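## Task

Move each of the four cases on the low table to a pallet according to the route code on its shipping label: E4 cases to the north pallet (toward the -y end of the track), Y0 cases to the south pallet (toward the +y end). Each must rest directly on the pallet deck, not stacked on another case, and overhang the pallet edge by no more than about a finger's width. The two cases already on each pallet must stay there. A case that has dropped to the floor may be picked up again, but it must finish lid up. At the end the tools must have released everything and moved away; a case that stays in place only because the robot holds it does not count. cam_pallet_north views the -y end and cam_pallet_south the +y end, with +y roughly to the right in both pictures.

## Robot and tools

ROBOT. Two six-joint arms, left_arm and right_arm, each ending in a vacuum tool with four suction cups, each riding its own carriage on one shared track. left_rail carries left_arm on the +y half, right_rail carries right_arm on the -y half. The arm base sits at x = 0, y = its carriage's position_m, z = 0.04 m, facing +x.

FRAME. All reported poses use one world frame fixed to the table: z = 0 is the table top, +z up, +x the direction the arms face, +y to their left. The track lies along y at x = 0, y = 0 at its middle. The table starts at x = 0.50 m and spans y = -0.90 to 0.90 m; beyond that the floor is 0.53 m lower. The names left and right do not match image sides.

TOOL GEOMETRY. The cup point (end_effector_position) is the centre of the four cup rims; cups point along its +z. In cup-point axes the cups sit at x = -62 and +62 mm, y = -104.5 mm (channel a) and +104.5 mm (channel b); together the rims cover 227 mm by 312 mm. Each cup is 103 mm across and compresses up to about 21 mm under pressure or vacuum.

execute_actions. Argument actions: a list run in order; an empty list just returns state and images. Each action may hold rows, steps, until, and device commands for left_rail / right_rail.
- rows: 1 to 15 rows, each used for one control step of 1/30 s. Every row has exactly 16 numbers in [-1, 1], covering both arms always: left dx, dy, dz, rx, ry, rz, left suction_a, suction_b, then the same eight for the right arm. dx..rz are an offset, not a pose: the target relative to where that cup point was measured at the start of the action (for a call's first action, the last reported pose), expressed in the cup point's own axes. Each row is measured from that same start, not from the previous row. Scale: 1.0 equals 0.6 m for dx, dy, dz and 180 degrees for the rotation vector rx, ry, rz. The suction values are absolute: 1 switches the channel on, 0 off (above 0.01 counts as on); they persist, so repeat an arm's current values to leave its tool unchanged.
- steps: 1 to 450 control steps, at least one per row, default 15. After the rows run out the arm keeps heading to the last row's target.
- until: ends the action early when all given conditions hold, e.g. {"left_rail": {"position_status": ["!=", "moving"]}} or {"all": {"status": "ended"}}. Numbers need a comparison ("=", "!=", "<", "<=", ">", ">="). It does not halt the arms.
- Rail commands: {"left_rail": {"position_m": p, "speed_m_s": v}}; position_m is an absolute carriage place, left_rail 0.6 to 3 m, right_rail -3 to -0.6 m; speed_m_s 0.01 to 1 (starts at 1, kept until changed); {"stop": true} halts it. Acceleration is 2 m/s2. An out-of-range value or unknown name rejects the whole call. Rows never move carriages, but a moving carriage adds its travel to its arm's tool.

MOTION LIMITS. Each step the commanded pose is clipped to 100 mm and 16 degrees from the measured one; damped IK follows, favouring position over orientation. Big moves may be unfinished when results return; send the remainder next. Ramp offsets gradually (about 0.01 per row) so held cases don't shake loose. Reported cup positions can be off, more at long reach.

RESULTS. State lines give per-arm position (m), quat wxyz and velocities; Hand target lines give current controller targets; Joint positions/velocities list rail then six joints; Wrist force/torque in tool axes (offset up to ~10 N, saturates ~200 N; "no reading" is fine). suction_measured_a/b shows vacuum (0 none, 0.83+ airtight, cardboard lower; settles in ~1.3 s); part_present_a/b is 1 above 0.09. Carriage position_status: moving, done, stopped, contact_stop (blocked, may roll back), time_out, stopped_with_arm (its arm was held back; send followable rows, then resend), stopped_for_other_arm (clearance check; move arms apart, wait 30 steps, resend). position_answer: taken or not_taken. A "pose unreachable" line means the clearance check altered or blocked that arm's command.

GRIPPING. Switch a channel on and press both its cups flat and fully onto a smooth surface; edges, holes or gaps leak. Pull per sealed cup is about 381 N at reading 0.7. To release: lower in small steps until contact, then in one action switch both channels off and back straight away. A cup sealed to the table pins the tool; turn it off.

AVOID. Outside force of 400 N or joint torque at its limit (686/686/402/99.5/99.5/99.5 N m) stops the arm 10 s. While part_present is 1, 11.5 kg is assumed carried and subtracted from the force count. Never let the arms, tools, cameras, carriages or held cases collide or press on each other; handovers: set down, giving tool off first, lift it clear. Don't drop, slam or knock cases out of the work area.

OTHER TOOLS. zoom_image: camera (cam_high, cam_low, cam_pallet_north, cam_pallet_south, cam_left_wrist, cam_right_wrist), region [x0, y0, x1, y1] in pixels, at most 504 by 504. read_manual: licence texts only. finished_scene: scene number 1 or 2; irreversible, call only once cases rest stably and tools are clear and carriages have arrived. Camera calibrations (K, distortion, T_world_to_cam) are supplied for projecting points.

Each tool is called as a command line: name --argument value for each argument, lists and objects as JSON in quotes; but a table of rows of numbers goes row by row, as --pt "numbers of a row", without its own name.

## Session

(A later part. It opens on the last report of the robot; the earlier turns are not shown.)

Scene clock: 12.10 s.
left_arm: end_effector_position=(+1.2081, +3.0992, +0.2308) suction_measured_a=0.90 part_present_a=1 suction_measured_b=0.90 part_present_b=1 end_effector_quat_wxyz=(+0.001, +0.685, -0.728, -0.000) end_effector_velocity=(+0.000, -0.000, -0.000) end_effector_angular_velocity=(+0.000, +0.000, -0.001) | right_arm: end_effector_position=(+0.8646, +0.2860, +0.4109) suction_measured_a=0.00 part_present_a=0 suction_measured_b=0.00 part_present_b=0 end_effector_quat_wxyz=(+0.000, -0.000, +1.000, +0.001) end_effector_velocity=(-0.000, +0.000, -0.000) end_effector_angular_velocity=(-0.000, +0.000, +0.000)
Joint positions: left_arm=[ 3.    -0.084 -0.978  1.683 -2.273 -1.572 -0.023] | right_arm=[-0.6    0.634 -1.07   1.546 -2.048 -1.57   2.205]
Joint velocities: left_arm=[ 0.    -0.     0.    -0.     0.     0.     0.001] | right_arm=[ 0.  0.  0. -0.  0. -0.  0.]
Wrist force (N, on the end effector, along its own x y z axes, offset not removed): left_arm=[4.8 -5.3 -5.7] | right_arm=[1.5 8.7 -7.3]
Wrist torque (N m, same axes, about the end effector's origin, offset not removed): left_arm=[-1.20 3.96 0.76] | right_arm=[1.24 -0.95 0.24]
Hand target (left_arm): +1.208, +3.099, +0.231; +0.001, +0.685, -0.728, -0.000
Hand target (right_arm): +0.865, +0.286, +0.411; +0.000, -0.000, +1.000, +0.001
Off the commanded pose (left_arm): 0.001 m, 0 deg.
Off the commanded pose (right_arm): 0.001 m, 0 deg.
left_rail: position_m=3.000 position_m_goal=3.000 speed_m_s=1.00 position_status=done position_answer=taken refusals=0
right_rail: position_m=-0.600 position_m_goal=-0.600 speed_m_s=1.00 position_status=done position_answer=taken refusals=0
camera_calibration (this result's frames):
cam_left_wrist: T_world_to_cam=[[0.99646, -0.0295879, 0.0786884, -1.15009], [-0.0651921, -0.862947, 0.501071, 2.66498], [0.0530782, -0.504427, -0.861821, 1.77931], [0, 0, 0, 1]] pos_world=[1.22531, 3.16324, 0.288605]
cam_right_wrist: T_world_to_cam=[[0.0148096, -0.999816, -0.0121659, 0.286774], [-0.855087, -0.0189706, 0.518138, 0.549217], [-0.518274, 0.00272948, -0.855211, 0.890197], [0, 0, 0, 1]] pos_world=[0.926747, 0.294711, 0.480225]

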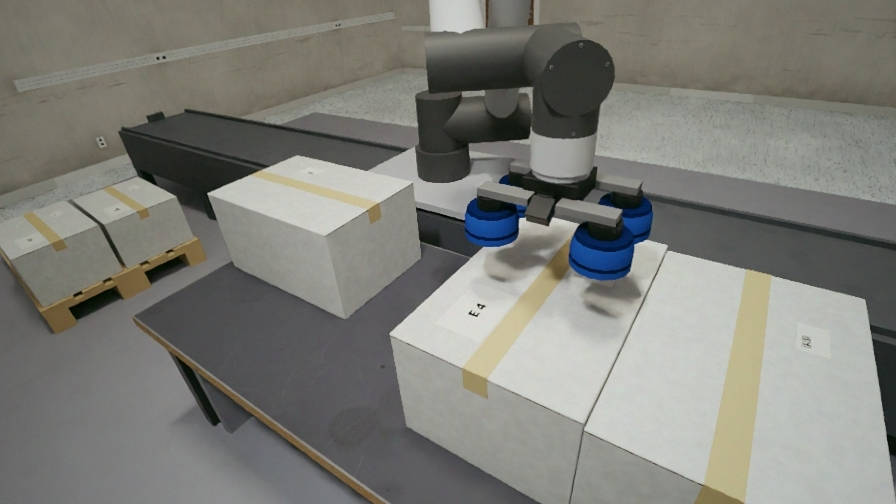

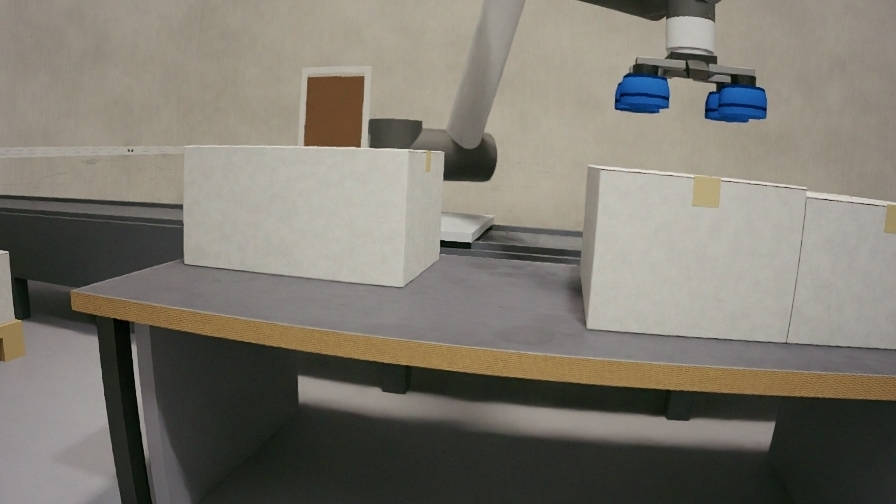

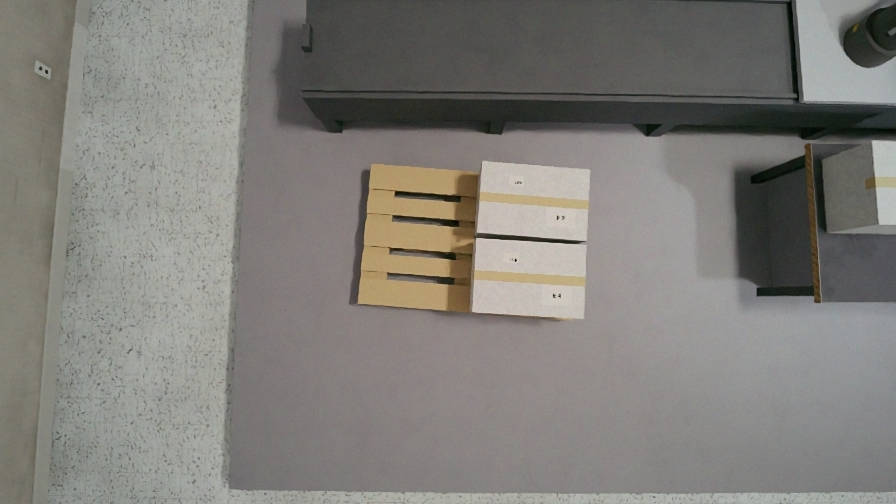

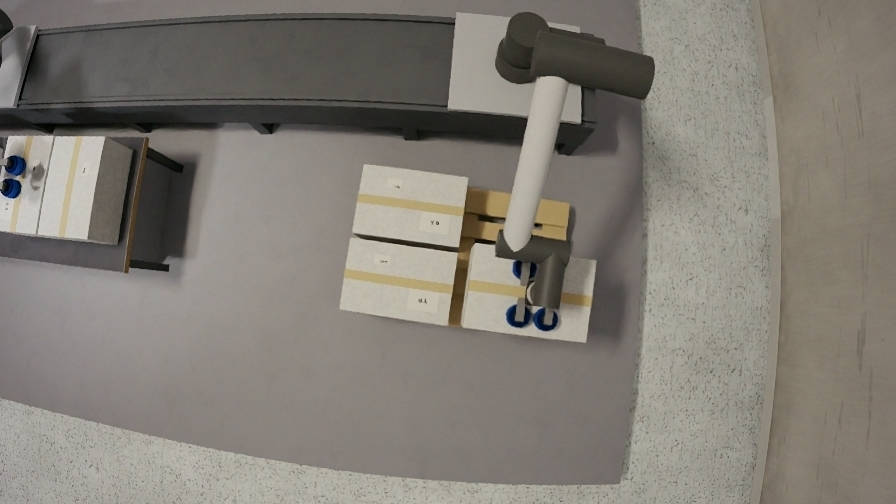

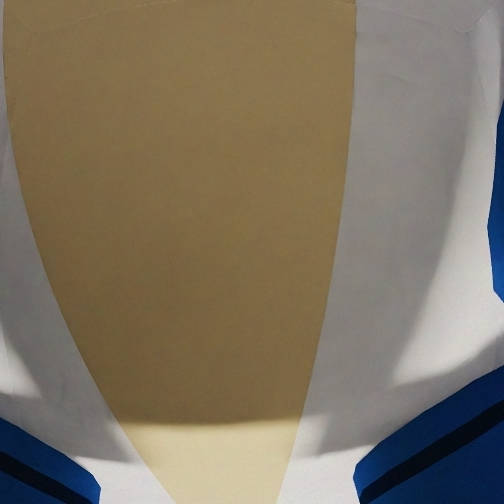

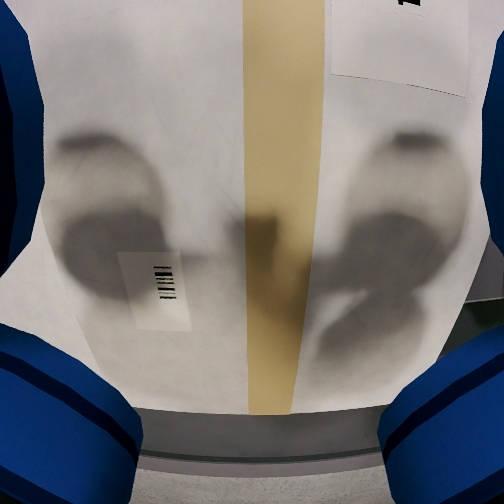

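execute_actions --actions '[{"rows":[[0,0,0.02,0,0,0,1,1,0,-0.017,0.03,0,0,0,0,0],[0,0,0.05,0,0,0,1,1,0,-0.017,0.07,0,0,0,0,0],[0,0,0.09,0,0,0,1,1,0,-0.017,0.11,0,0,0,0,0],[0,0,0.13,0,0,0,1,1,0,-0.017,0.14,0,0,0,0,0],[0,0,0.18,0,0,0,1,1,0,-0.017,0.155,0,0,0,0,0],[0,0,0.23,0,0,0,1,1,0,-0.017,0.165,0,0,0,1,1],[0,0,0.28,0,0,0,1,1,0,-0.017,0.175,0,0,0,1,1],[0,0,0.33,0,0,0,1,1,0,-0.017,0.185,0,0,0,1,1],[0,0,0.38,0,0,0,1,1,0,-0.017,0.195,0,0,0,1,1],[0,0,0.43,0,0,0,1,1,0,-0.017,0.205,0,0,0,1,1],[0,0,0.48,0,0,0,1,1,0,-0.017,0.213,0,0,0,1,1],[0,0,0.52,0,0,0,1,1,0,-0.017,0.22,0,0,0,1,1],[0,0,0.55,0,0,0,1,1,0,-0.017,0.225,0,0,0,1,1],[0,0,0.575,0,0,0,1,1,0,-0.017,0.228,0,0,0,1,1],[0,0,0.593,0,0,0,1,1,0,-0.017,0.228,0,0,0,1,1]],"steps":38}]'

zoom_image --camera "cam_pallet_south" --region '[400, 160, 600, 360]'

zoom_image --camera "cam_low" --region '[560, 130, 860, 360]'

Scene clock: 13.83 s.
left_arm: end_effector_position=(+1.2076, +3.0986, -0.1246) suction_measured_a=0.90 part_present_a=1 suction_measured_b=0.90 part_present_b=1 end_effector_quat_wxyz=(+0.001, +0.685, -0.728, -0.000) end_effector_velocity=(-0.000, +0.000, -0.001) end_effector_angular_velocity=(+0.000, +0.000, +0.000) | right_arm: end_effector_position=(+0.8647, +0.2757, +0.2740) suction_measured_a=0.93 part_present_a=1 suction_measured_b=0.93 part_present_b=1 end_effector_quat_wxyz=(+0.000, -0.000, +1.000, +0.001) end_effector_velocity=(-0.000, +0.000, -0.000) end_effector_angular_velocity=(+0.000, +0.000, -0.000)
Joint positions: left_arm=[ 3.    -0.085 -0.655  1.721 -2.635 -1.572 -0.024] | right_arm=[-0.6    0.627 -0.993  1.635 -2.215 -1.569  2.198]
Joint velocities: left_arm=[ 0.     0.     0.001 -0.    -0.     0.     0.   ] | right_arm=[ 0. -0.  0. -0.  0.  0.  0.]
Wrist force (N, on the end effector, along its own x y z axes, offset not removed): left_arm=[-0.9 -7.8 -5.5] | right_arm=[-0.7 8.8 23.4]
Wrist torque (N m, same axes, about the end effector's origin, offset not removed): left_arm=[-1.55 3.70 0.65] | right_arm=[0.76 3.84 0.24]
Hand target (left_arm): +1.207, +3.099, -0.125; +0.001, +0.685, -0.728, -0.000
Hand target (right_arm): +0.865, +0.276, +0.274; +0.000, -0.000, +1.000, +0.001
Off the commanded pose (left_arm): 0.001 m, 0 deg.
Off the commanded pose (right_arm): 0.000 m, 0 deg.
left_rail: position_m=3.000 position_m_goal=3.000 speed_m_s=1.00 position_status=done position_answer=taken refusals=0
right_rail: position_m=-0.600 position_m_goal=-0.600 speed_m_s=1.00 position_status=done position_answer=taken refusals=0
camera_calibration (this result's frames):
cam_left_wrist: T_world_to_cam=[[0.996448, -0.0296391, 0.078822, -1.12139], [-0.0653092, -0.86289, 0.501155, 2.84246], [0.053161, -0.504522, -0.861761, 1.47304], [0, 0, 0, 1]] pos_world=[1.22474, 3.16268, -0.0667108]
cam_right_wrist: T_world_to_cam=[[0.0147574, -0.999817, -0.01214, 0.274856], [-0.855059, -0.0189127, 0.518186, 0.619981], [-0.518321, 0.00273337, -0.855182, 0.773224], [0, 0, 0, 1]] pos_world=[0.926842, 0.284418, 0.343318]

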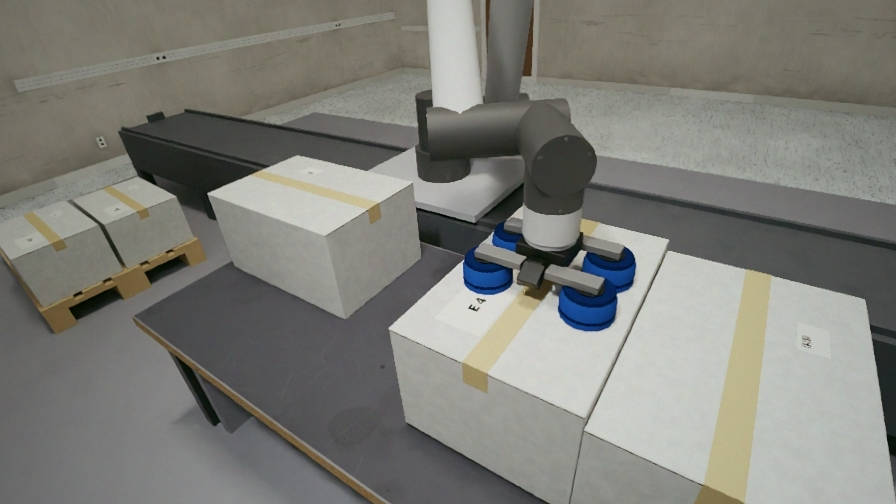

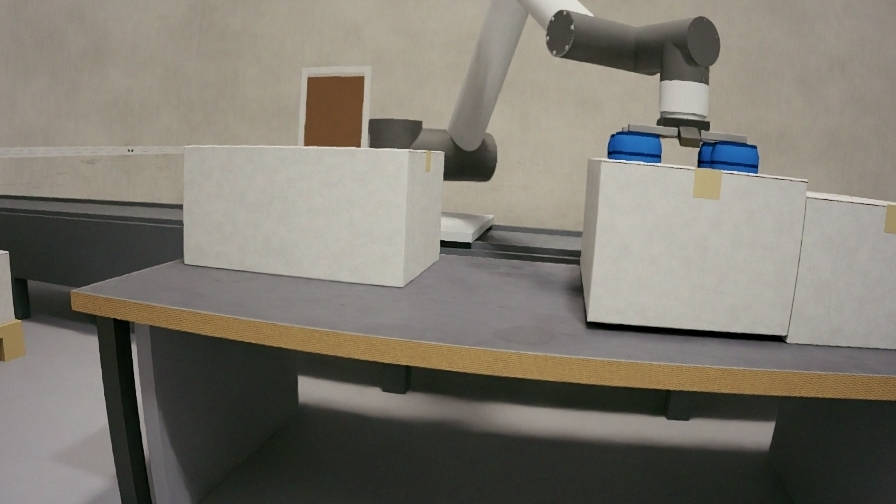

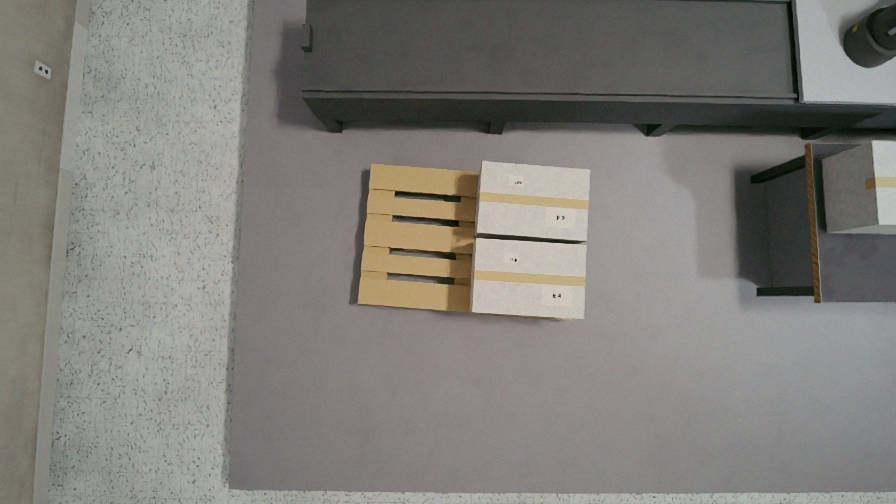

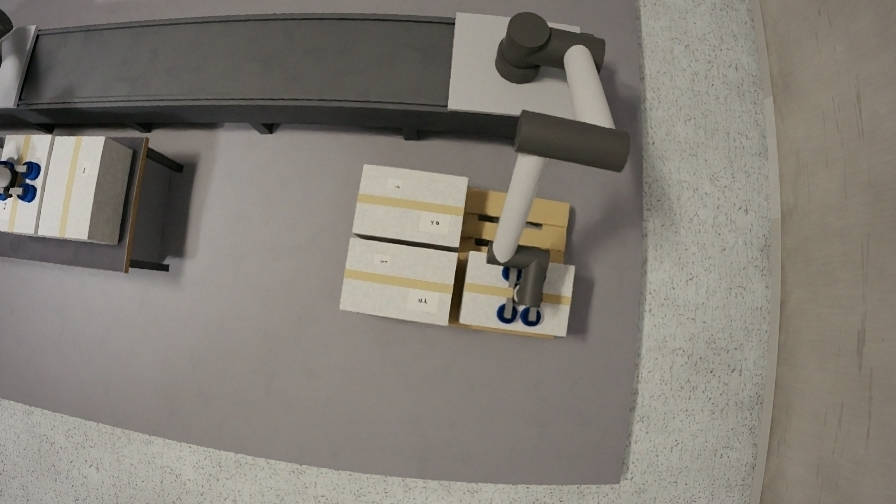

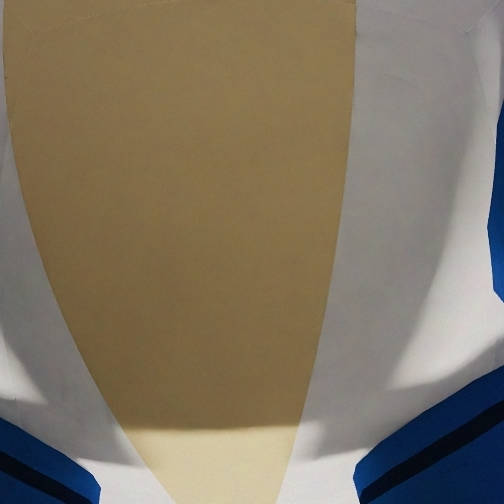

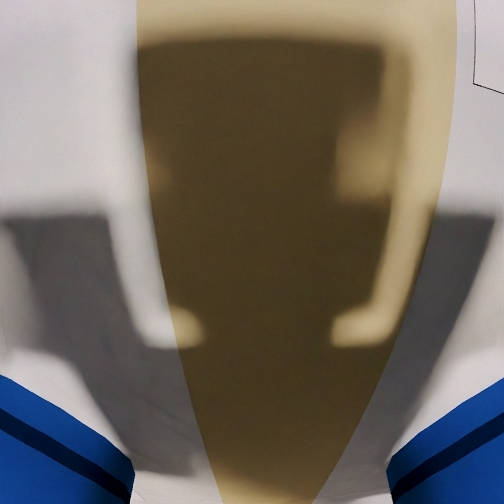

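Region (400, 160, 600, 360) of cam_pallet_south's 896x504 image, scaled by 2.520, with more detail than that image has.

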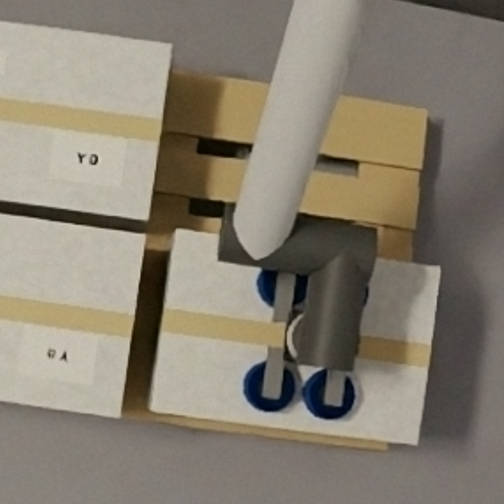

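Region (560, 130, 860, 360) of cam_low's 896x504 image, scaled by 1.680, with more detail than that image has; it fills the top 386 rows of this view, and the rest is white.

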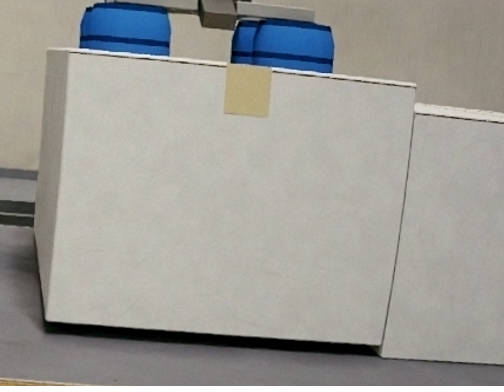

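execute_actions --actions '[{"rows":[[0.01,-0.01,0,0,0,0,1,1,0,-0.005,-0.01,0,0,0,1,1],[0.02,-0.02,0,0,0,0,1,1,0,-0.01,-0.03,0,0,0,1,1],[0.03,-0.025,0,0,0,0,1,1,0,-0.015,-0.06,0,0,0,1,1],[0.04,-0.03,0,0,0,0,1,1,0,-0.02,-0.09,0,0,0,1,1],[0.05,-0.033,0,0,0,0,1,1,0,-0.03,-0.13,0,0,0,1,1],[0.05,-0.033,0.005,0,0,0,1,1,0,-0.04,-0.17,0,0,0,1,1],[0.05,-0.033,0.01,0,0,0,1,1,0,-0.06,-0.22,0,0,0,1,1],[0.05,-0.033,0.015,0,0,0,1,1,0,-0.08,-0.27,0,0,0,1,1],[0.05,-0.033,0.02,0,0,0,1,1,0,-0.1,-0.32,0,0,0,1,1],[0.05,-0.033,0.025,0,0,0,1,1,0,-0.13,-0.37,0,0,0,1,1],[0.05,-0.033,0.029,0,0,0,1,1,0,-0.16,-0.42,0,0,0,1,1],[0.05,-0.033,0.032,0,0,0,1,1,0,-0.2,-0.47,0,0,0,1,1],[0.05,-0.033,0.032,0,0,0,1,1,0,-0.25,-0.52,0,0,0,1,1],[0.05,-0.033,0.032,0,0,0,1,1,0,-0.3,-0.56,0,0,0,1,1],[0.05,-0.033,0.032,0,0,0,1,1,0,-0.35,-0.58,0,0,0,1,1]],"steps":26},{"right_rail":{"position_m":-3.0},"steps":6}]'

Scene clock: 15.47 s.
left_arm: end_effector_position=(+1.2255, +3.0675, -0.1437) suction_measured_a=0.90 part_present_a=1 suction_measured_b=0.90 part_present_b=1 end_effector_quat_wxyz=(+0.001, +0.685, -0.728, -0.000) end_effector_velocity=(+0.000, -0.000, -0.000) end_effector_angular_velocity=(+0.000, +0.000, -0.000) | right_arm: end_effector_position=(+0.8645, +0.0399, +0.6207) suction_measured_a=0.93 part_present_a=1 suction_measured_b=0.93 part_present_b=1 end_effector_quat_wxyz=(+0.000, -0.000, +1.000, +0.001) end_effector_velocity=(-0.001, -0.339, +0.012) end_effector_angular_velocity=(-0.001, +0.003, +0.002)
Joint positions: left_arm=[ 3.    -0.109 -0.627  1.69  -2.633 -1.572 -0.048] | right_arm=[-0.627  0.471 -1.321  1.603 -1.854 -1.569  2.042]
Joint velocities: left_arm=[ 0. -0.  0. -0. -0.  0. -0.] | right_arm=[-0.327 -0.01  -0.012 -0.002  0.018 -0.    -0.012]
Wrist force (N, on the end effector, along its own x y z axes, offset not removed): left_arm=[1.2 -6.7 -7.7] | right_arm=[0.6 39.9 22.3]
Wrist torque (N m, same axes, about the end effector's origin, offset not removed): left_arm=[-1.39 3.50 0.64] | right_arm=[-2.45 5.24 -0.84]
Hand target (left_arm): +1.225, +3.067, -0.144; +0.001, +0.685, -0.728, -0.000
Hand target (right_arm): +0.865, +0.019, +0.622; +0.000, -0.000, +1.000, +0.001
Off the commanded pose (left_arm): 0.000 m, 0 deg.
Off the commanded pose (right_arm): 0.002 m, 0 deg.
left_rail: position_m=3.000 position_m_goal=3.000 speed_m_s=1.00 position_status=done position_answer=taken refusals=0
right_rail: position_m=-0.627 position_m_goal=-3.000 speed_m_s=1.00 position_status=moving position_answer=taken refusals=0
camera_calibration (this result's frames):
cam_left_wrist: T_world_to_cam=[[0.996448, -0.0296162, 0.0788353, -1.13875], [-0.0652955, -0.862897, 0.501144, 2.82639], [0.0531848, -0.504511, -0.861766, 1.43982], [0, 0, 0, 1]] pos_world=[1.24268, 3.13157, -0.0858648]
cam_right_wrist: T_world_to_cam=[[0.0148364, -0.999812, -0.012449, 0.0434331], [-0.855129, -0.01914, 0.518062, 0.435842], [-0.518203, 0.00295933, -0.855252, 1.07023], [0, 0, 0, 1]] pos_world=[0.926653, 0.0485998, 0.690064]

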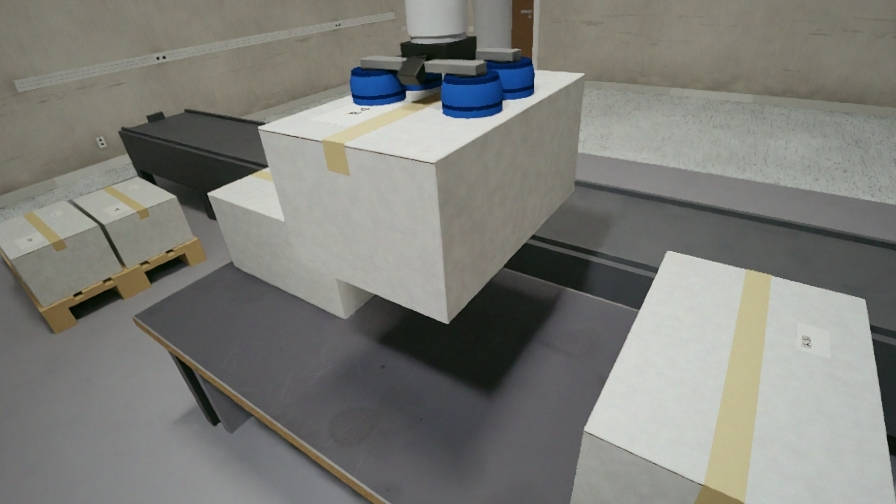

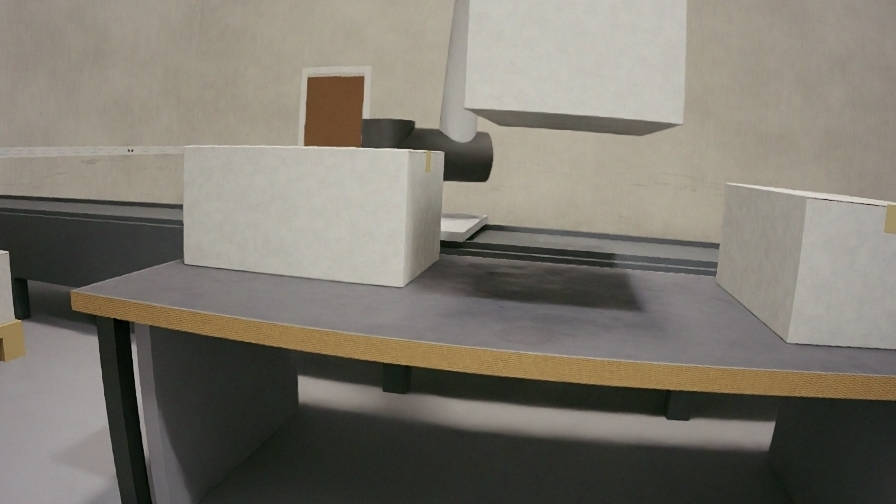

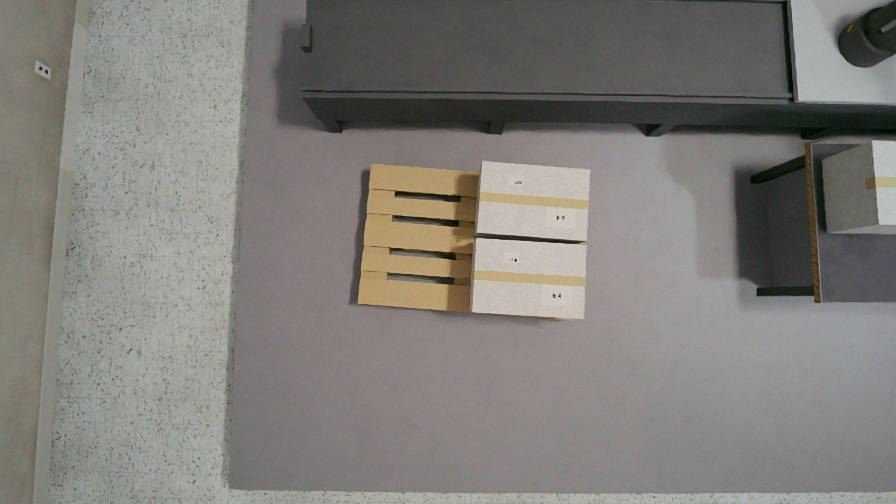

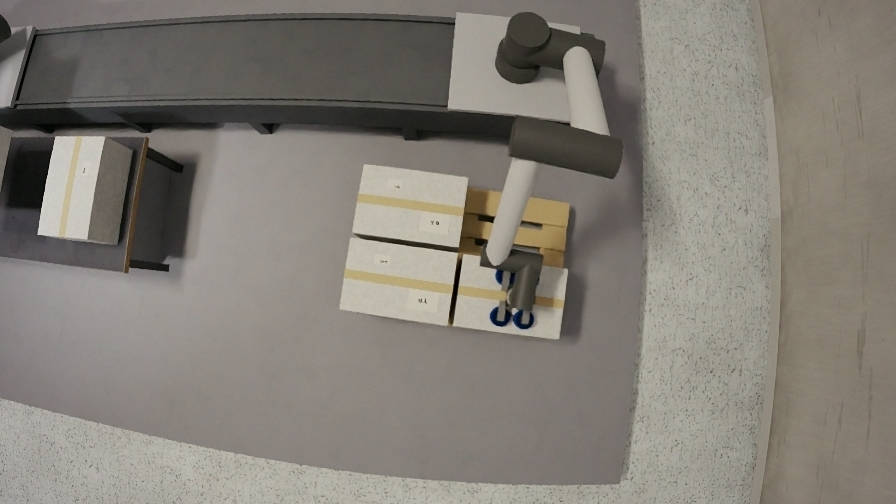

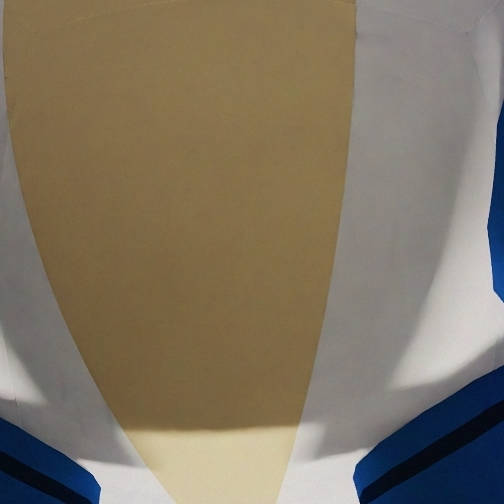

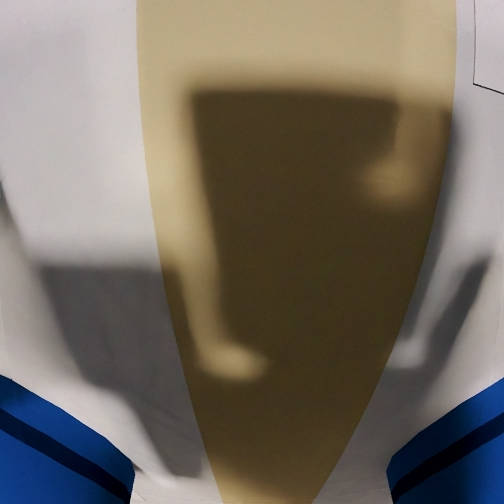

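execute_actions --actions '[{"steps":1},{"rows":[[0,0,0.0035,0,0,0,1,1,0,0,0,0,0,0,1,1]],"steps":8}]'

Scene clock: 15.93 s.
left_arm: end_effector_position=(+1.2255, +3.0675, -0.1457) suction_measured_a=0.90 part_present_a=1 suction_measured_b=0.90 part_present_b=1 end_effector_quat_wxyz=(+0.001, +0.685, -0.728, -0.000) end_effector_velocity=(+0.000, -0.000, -0.002) end_effector_angular_velocity=(-0.000, -0.000, -0.000) | right_arm: end_effector_position=(+0.8646, -0.3168, +0.6218) suction_measured_a=0.93 part_present_a=1 suction_measured_b=0.93 part_present_b=1 end_effector_quat_wxyz=(+0.000, -0.000, +1.000, +0.001) end_effector_velocity=(-0.000, -1.001, +0.000) end_effector_angular_velocity=(+0.000, +0.000, -0.000)
Joint positions: left_arm=[ 3.    -0.109 -0.625  1.69  -2.634 -1.572 -0.048] | right_arm=[-0.982  0.47  -1.322  1.602 -1.853 -1.57   2.041]
Joint velocities: left_arm=[ 0.     0.     0.002 -0.    -0.002 -0.     0.   ] | right_arm=[-1.001 -0.    -0.     0.    -0.     0.     0.   ]
Wrist force (N, on the end effector, along its own x y z axes, offset not removed): left_arm=[-0.7 -4.9 -5.9] | right_arm=[0.1 3.2 25.1]
Wrist torque (N m, same axes, about the end effector's origin, offset not removed): left_arm=[-1.33 3.52 0.66] | right_arm=[-0.36 5.60 0.36]
Hand target (left_arm): +1.225, +3.067, -0.146; +0.001, +0.685, -0.728, -0.000
Hand target (right_arm): +0.865, -0.368, +0.622; +0.000, -0.000, +1.000, +0.001
Off the commanded pose (left_arm): 0.000 m, 0 deg.
Off the commanded pose (right_arm): 0.000 m, 0 deg.
left_rail: position_m=3.000 position_m_goal=3.000 speed_m_s=1.00 position_status=done position_answer=taken refusals=0
right_rail: position_m=-0.982 position_m_goal=-3.000 speed_m_s=1.00 position_status=moving position_answer=taken refusals=0
camera_calibration (this result's frames):
cam_left_wrist: T_world_to_cam=[[0.99645, -0.0296296, 0.0788022, -1.13855], [-0.0652903, -0.862898, 0.501143, 2.82735], [0.0531496, -0.504509, -0.861769, 1.43817], [0, 0, 0, 1]] pos_world=[1.24266, 3.13155, -0.0878153]
cam_right_wrist: T_world_to_cam=[[0.0147981, -0.999824, -0.0115669, -0.313654], [-0.855152, -0.01865, 0.518041, 0.428736], [-0.518166, 0.00222544, -0.855277, 1.07202], [0, 0, 0, 1]] pos_world=[0.926759, -0.307989, 0.691141]

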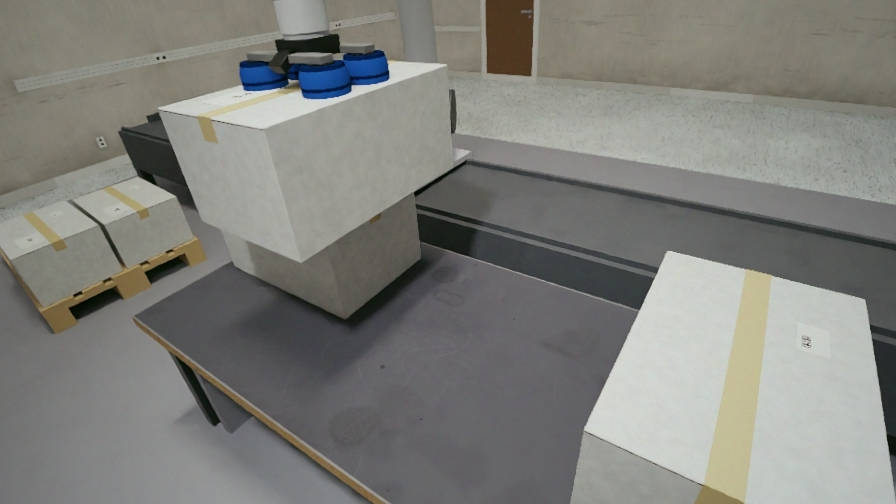

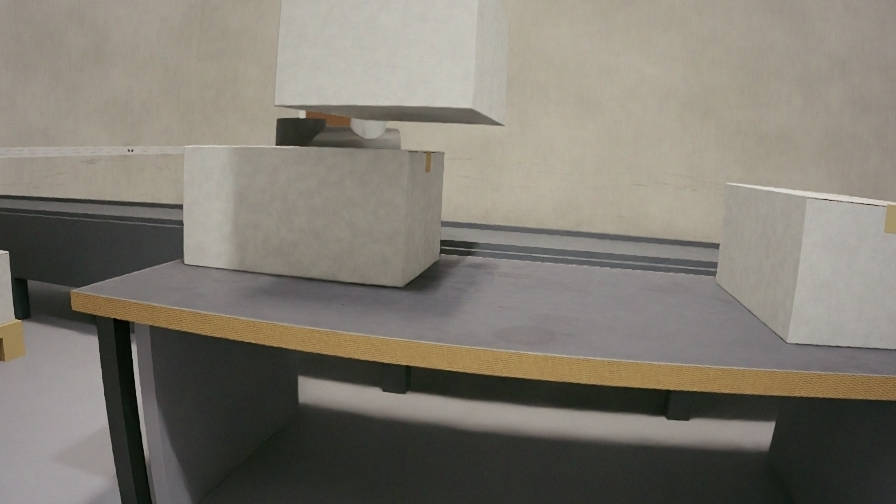

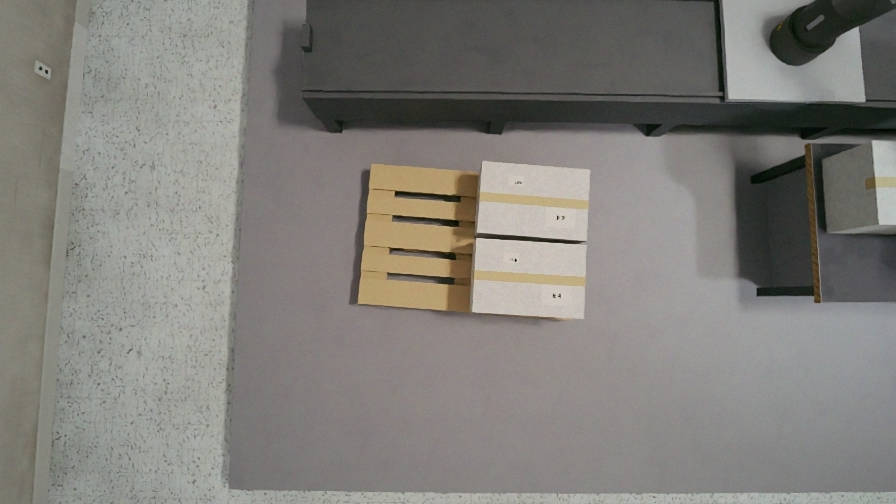

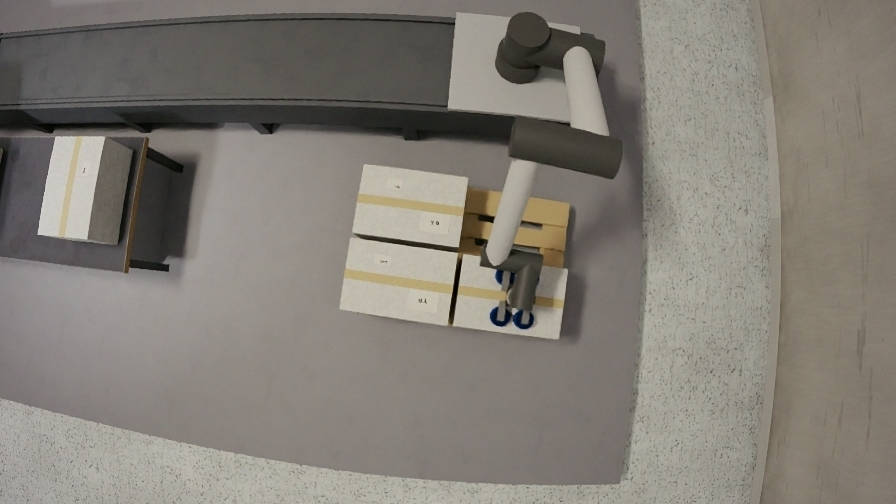

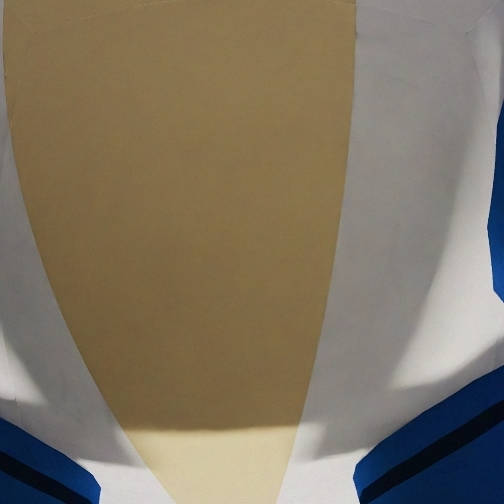

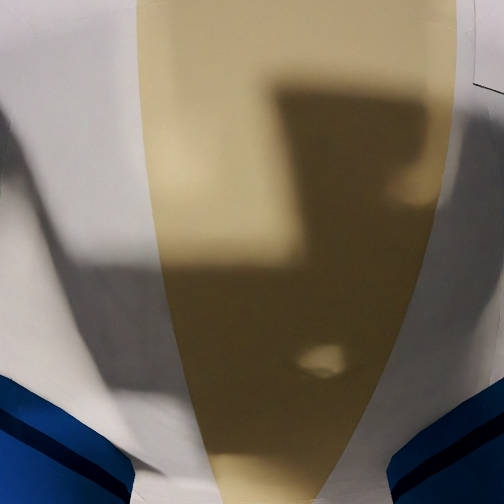

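execute_actions --actions '[{"steps":1},{"rows":[[0,0,0.0035,0,0,0,1,1,0,0,0,0,0,0,1,1]],"steps":8}]'

Scene clock: 16.43 s.
left_arm: end_effector_position=(+1.2258, +3.0674, -0.1474) suction_measured_a=0.90 part_present_a=1 suction_measured_b=0.90 part_present_b=1 end_effector_quat_wxyz=(+0.001, +0.685, -0.728, +0.000) end_effector_velocity=(+0.000, +0.000, -0.001) end_effector_angular_velocity=(+0.000, -0.000, -0.000) | right_arm: end_effector_position=(+0.8646, -0.8167, +0.6218) suction_measured_a=0.93 part_present_a=1 suction_measured_b=0.93 part_present_b=1 end_effector_quat_wxyz=(+0.000, -0.000, +1.000, +0.001) end_effector_velocity=(+0.000, -1.000, +0.000) end_effector_angular_velocity=(-0.000, -0.000, -0.000)
Joint positions: left_arm=[ 3.    -0.109 -0.623  1.689 -2.636 -1.572 -0.048] | right_arm=[-1.482  0.47  -1.322  1.602 -1.853 -1.569  2.041]
Joint velocities: left_arm=[ 0.    -0.     0.002 -0.001 -0.001  0.     0.   ] | right_arm=[-1. -0. -0.  0. -0. -0.  0.]
Wrist force (N, on the end effector, along its own x y z axes, offset not removed): left_arm=[12.5 14.4 -67.6] | right_arm=[1.8 4.9 26.8]
Wrist torque (N m, same axes, about the end effector's origin, offset not removed): left_arm=[3.99 -7.89 -2.04] | right_arm=[0.25 5.01 0.30]
Hand target (left_arm): +1.225, +3.067, -0.148; +0.001, +0.685, -0.728, -0.000
Hand target (right_arm): +0.865, -0.868, +0.622; +0.000, -0.000, +1.000, +0.001
Off the commanded pose (left_arm): 0.001 m, 0 deg.
Off the commanded pose (right_arm): 0.000 m, 0 deg.
left_rail: position_m=3.000 position_m_goal=3.000 speed_m_s=1.00 position_status=done position_answer=taken refusals=0
right_rail: position_m=-1.482 position_m_goal=-3.000 speed_m_s=1.00 position_status=moving position_answer=taken refusals=0
camera_calibration (this result's frames):
cam_left_wrist: T_world_to_cam=[[0.99641, -0.0295971, 0.0793125, -1.13866], [-0.0655192, -0.862897, 0.501115, 2.82845], [0.053607, -0.504512, -0.861739, 1.4361], [0, 0, 0, 1]] pos_world=[1.2429, 3.13149, -0.0895291]
cam_right_wrist: T_world_to_cam=[[0.0147942, -0.999819, -0.0119433, -0.813253], [-0.855054, -0.0188422, 0.518197, 0.419028], [-0.518328, 0.00254581, -0.855178, 1.07344], [0, 0, 0, 1]] pos_world=[0.926719, -0.807944, 0.691133]

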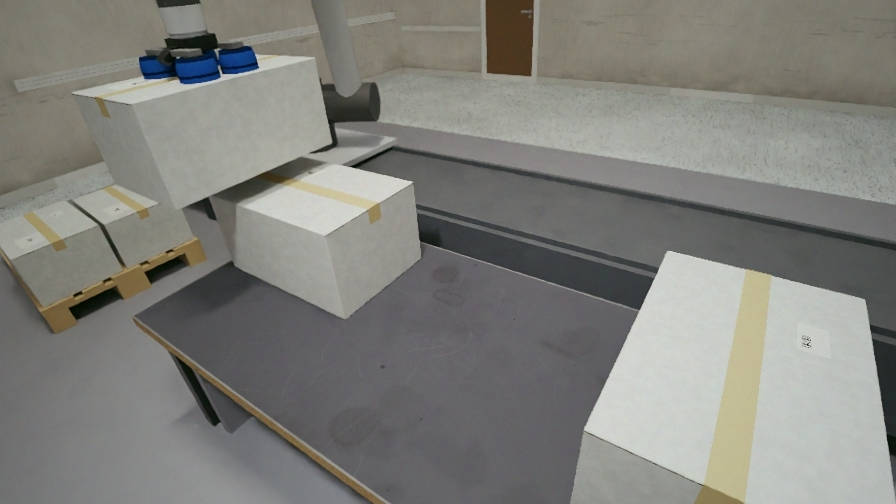

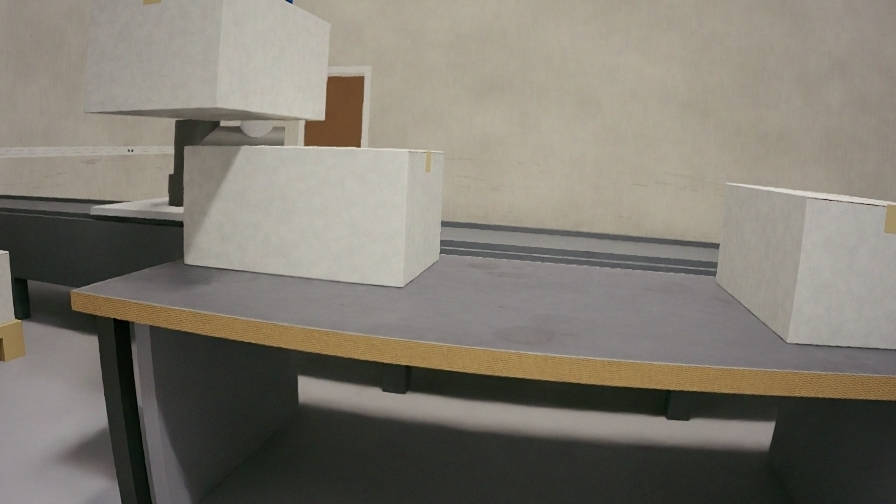

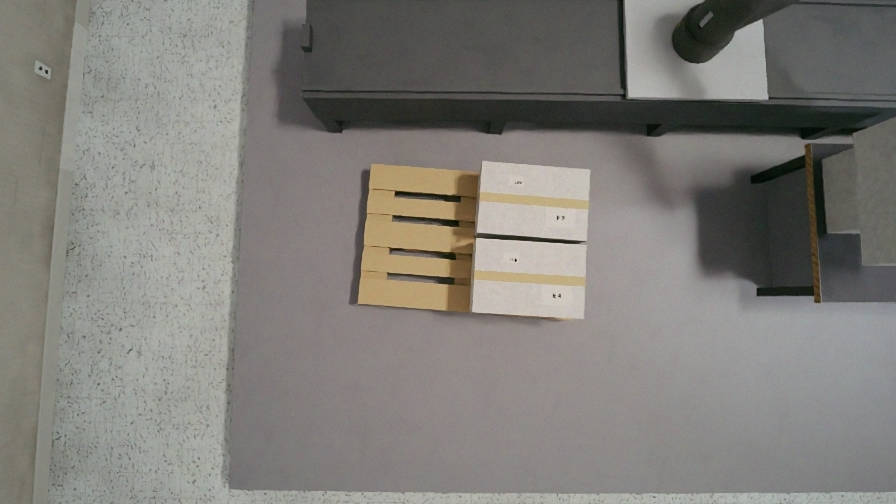

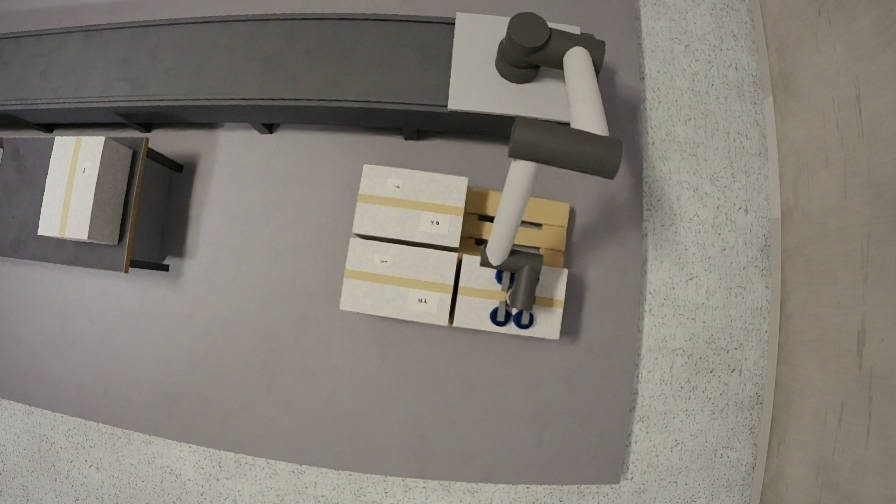

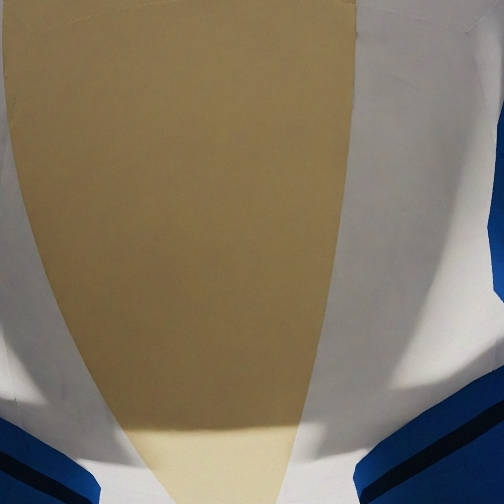

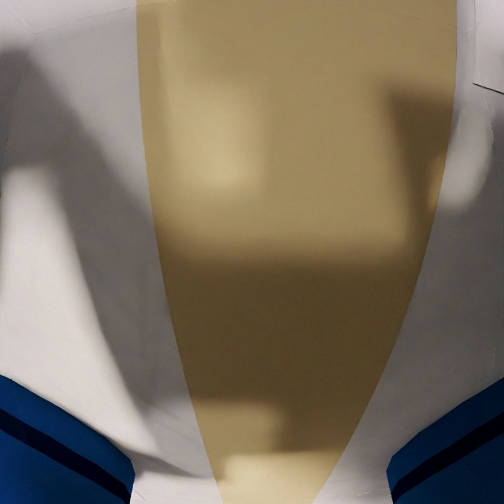

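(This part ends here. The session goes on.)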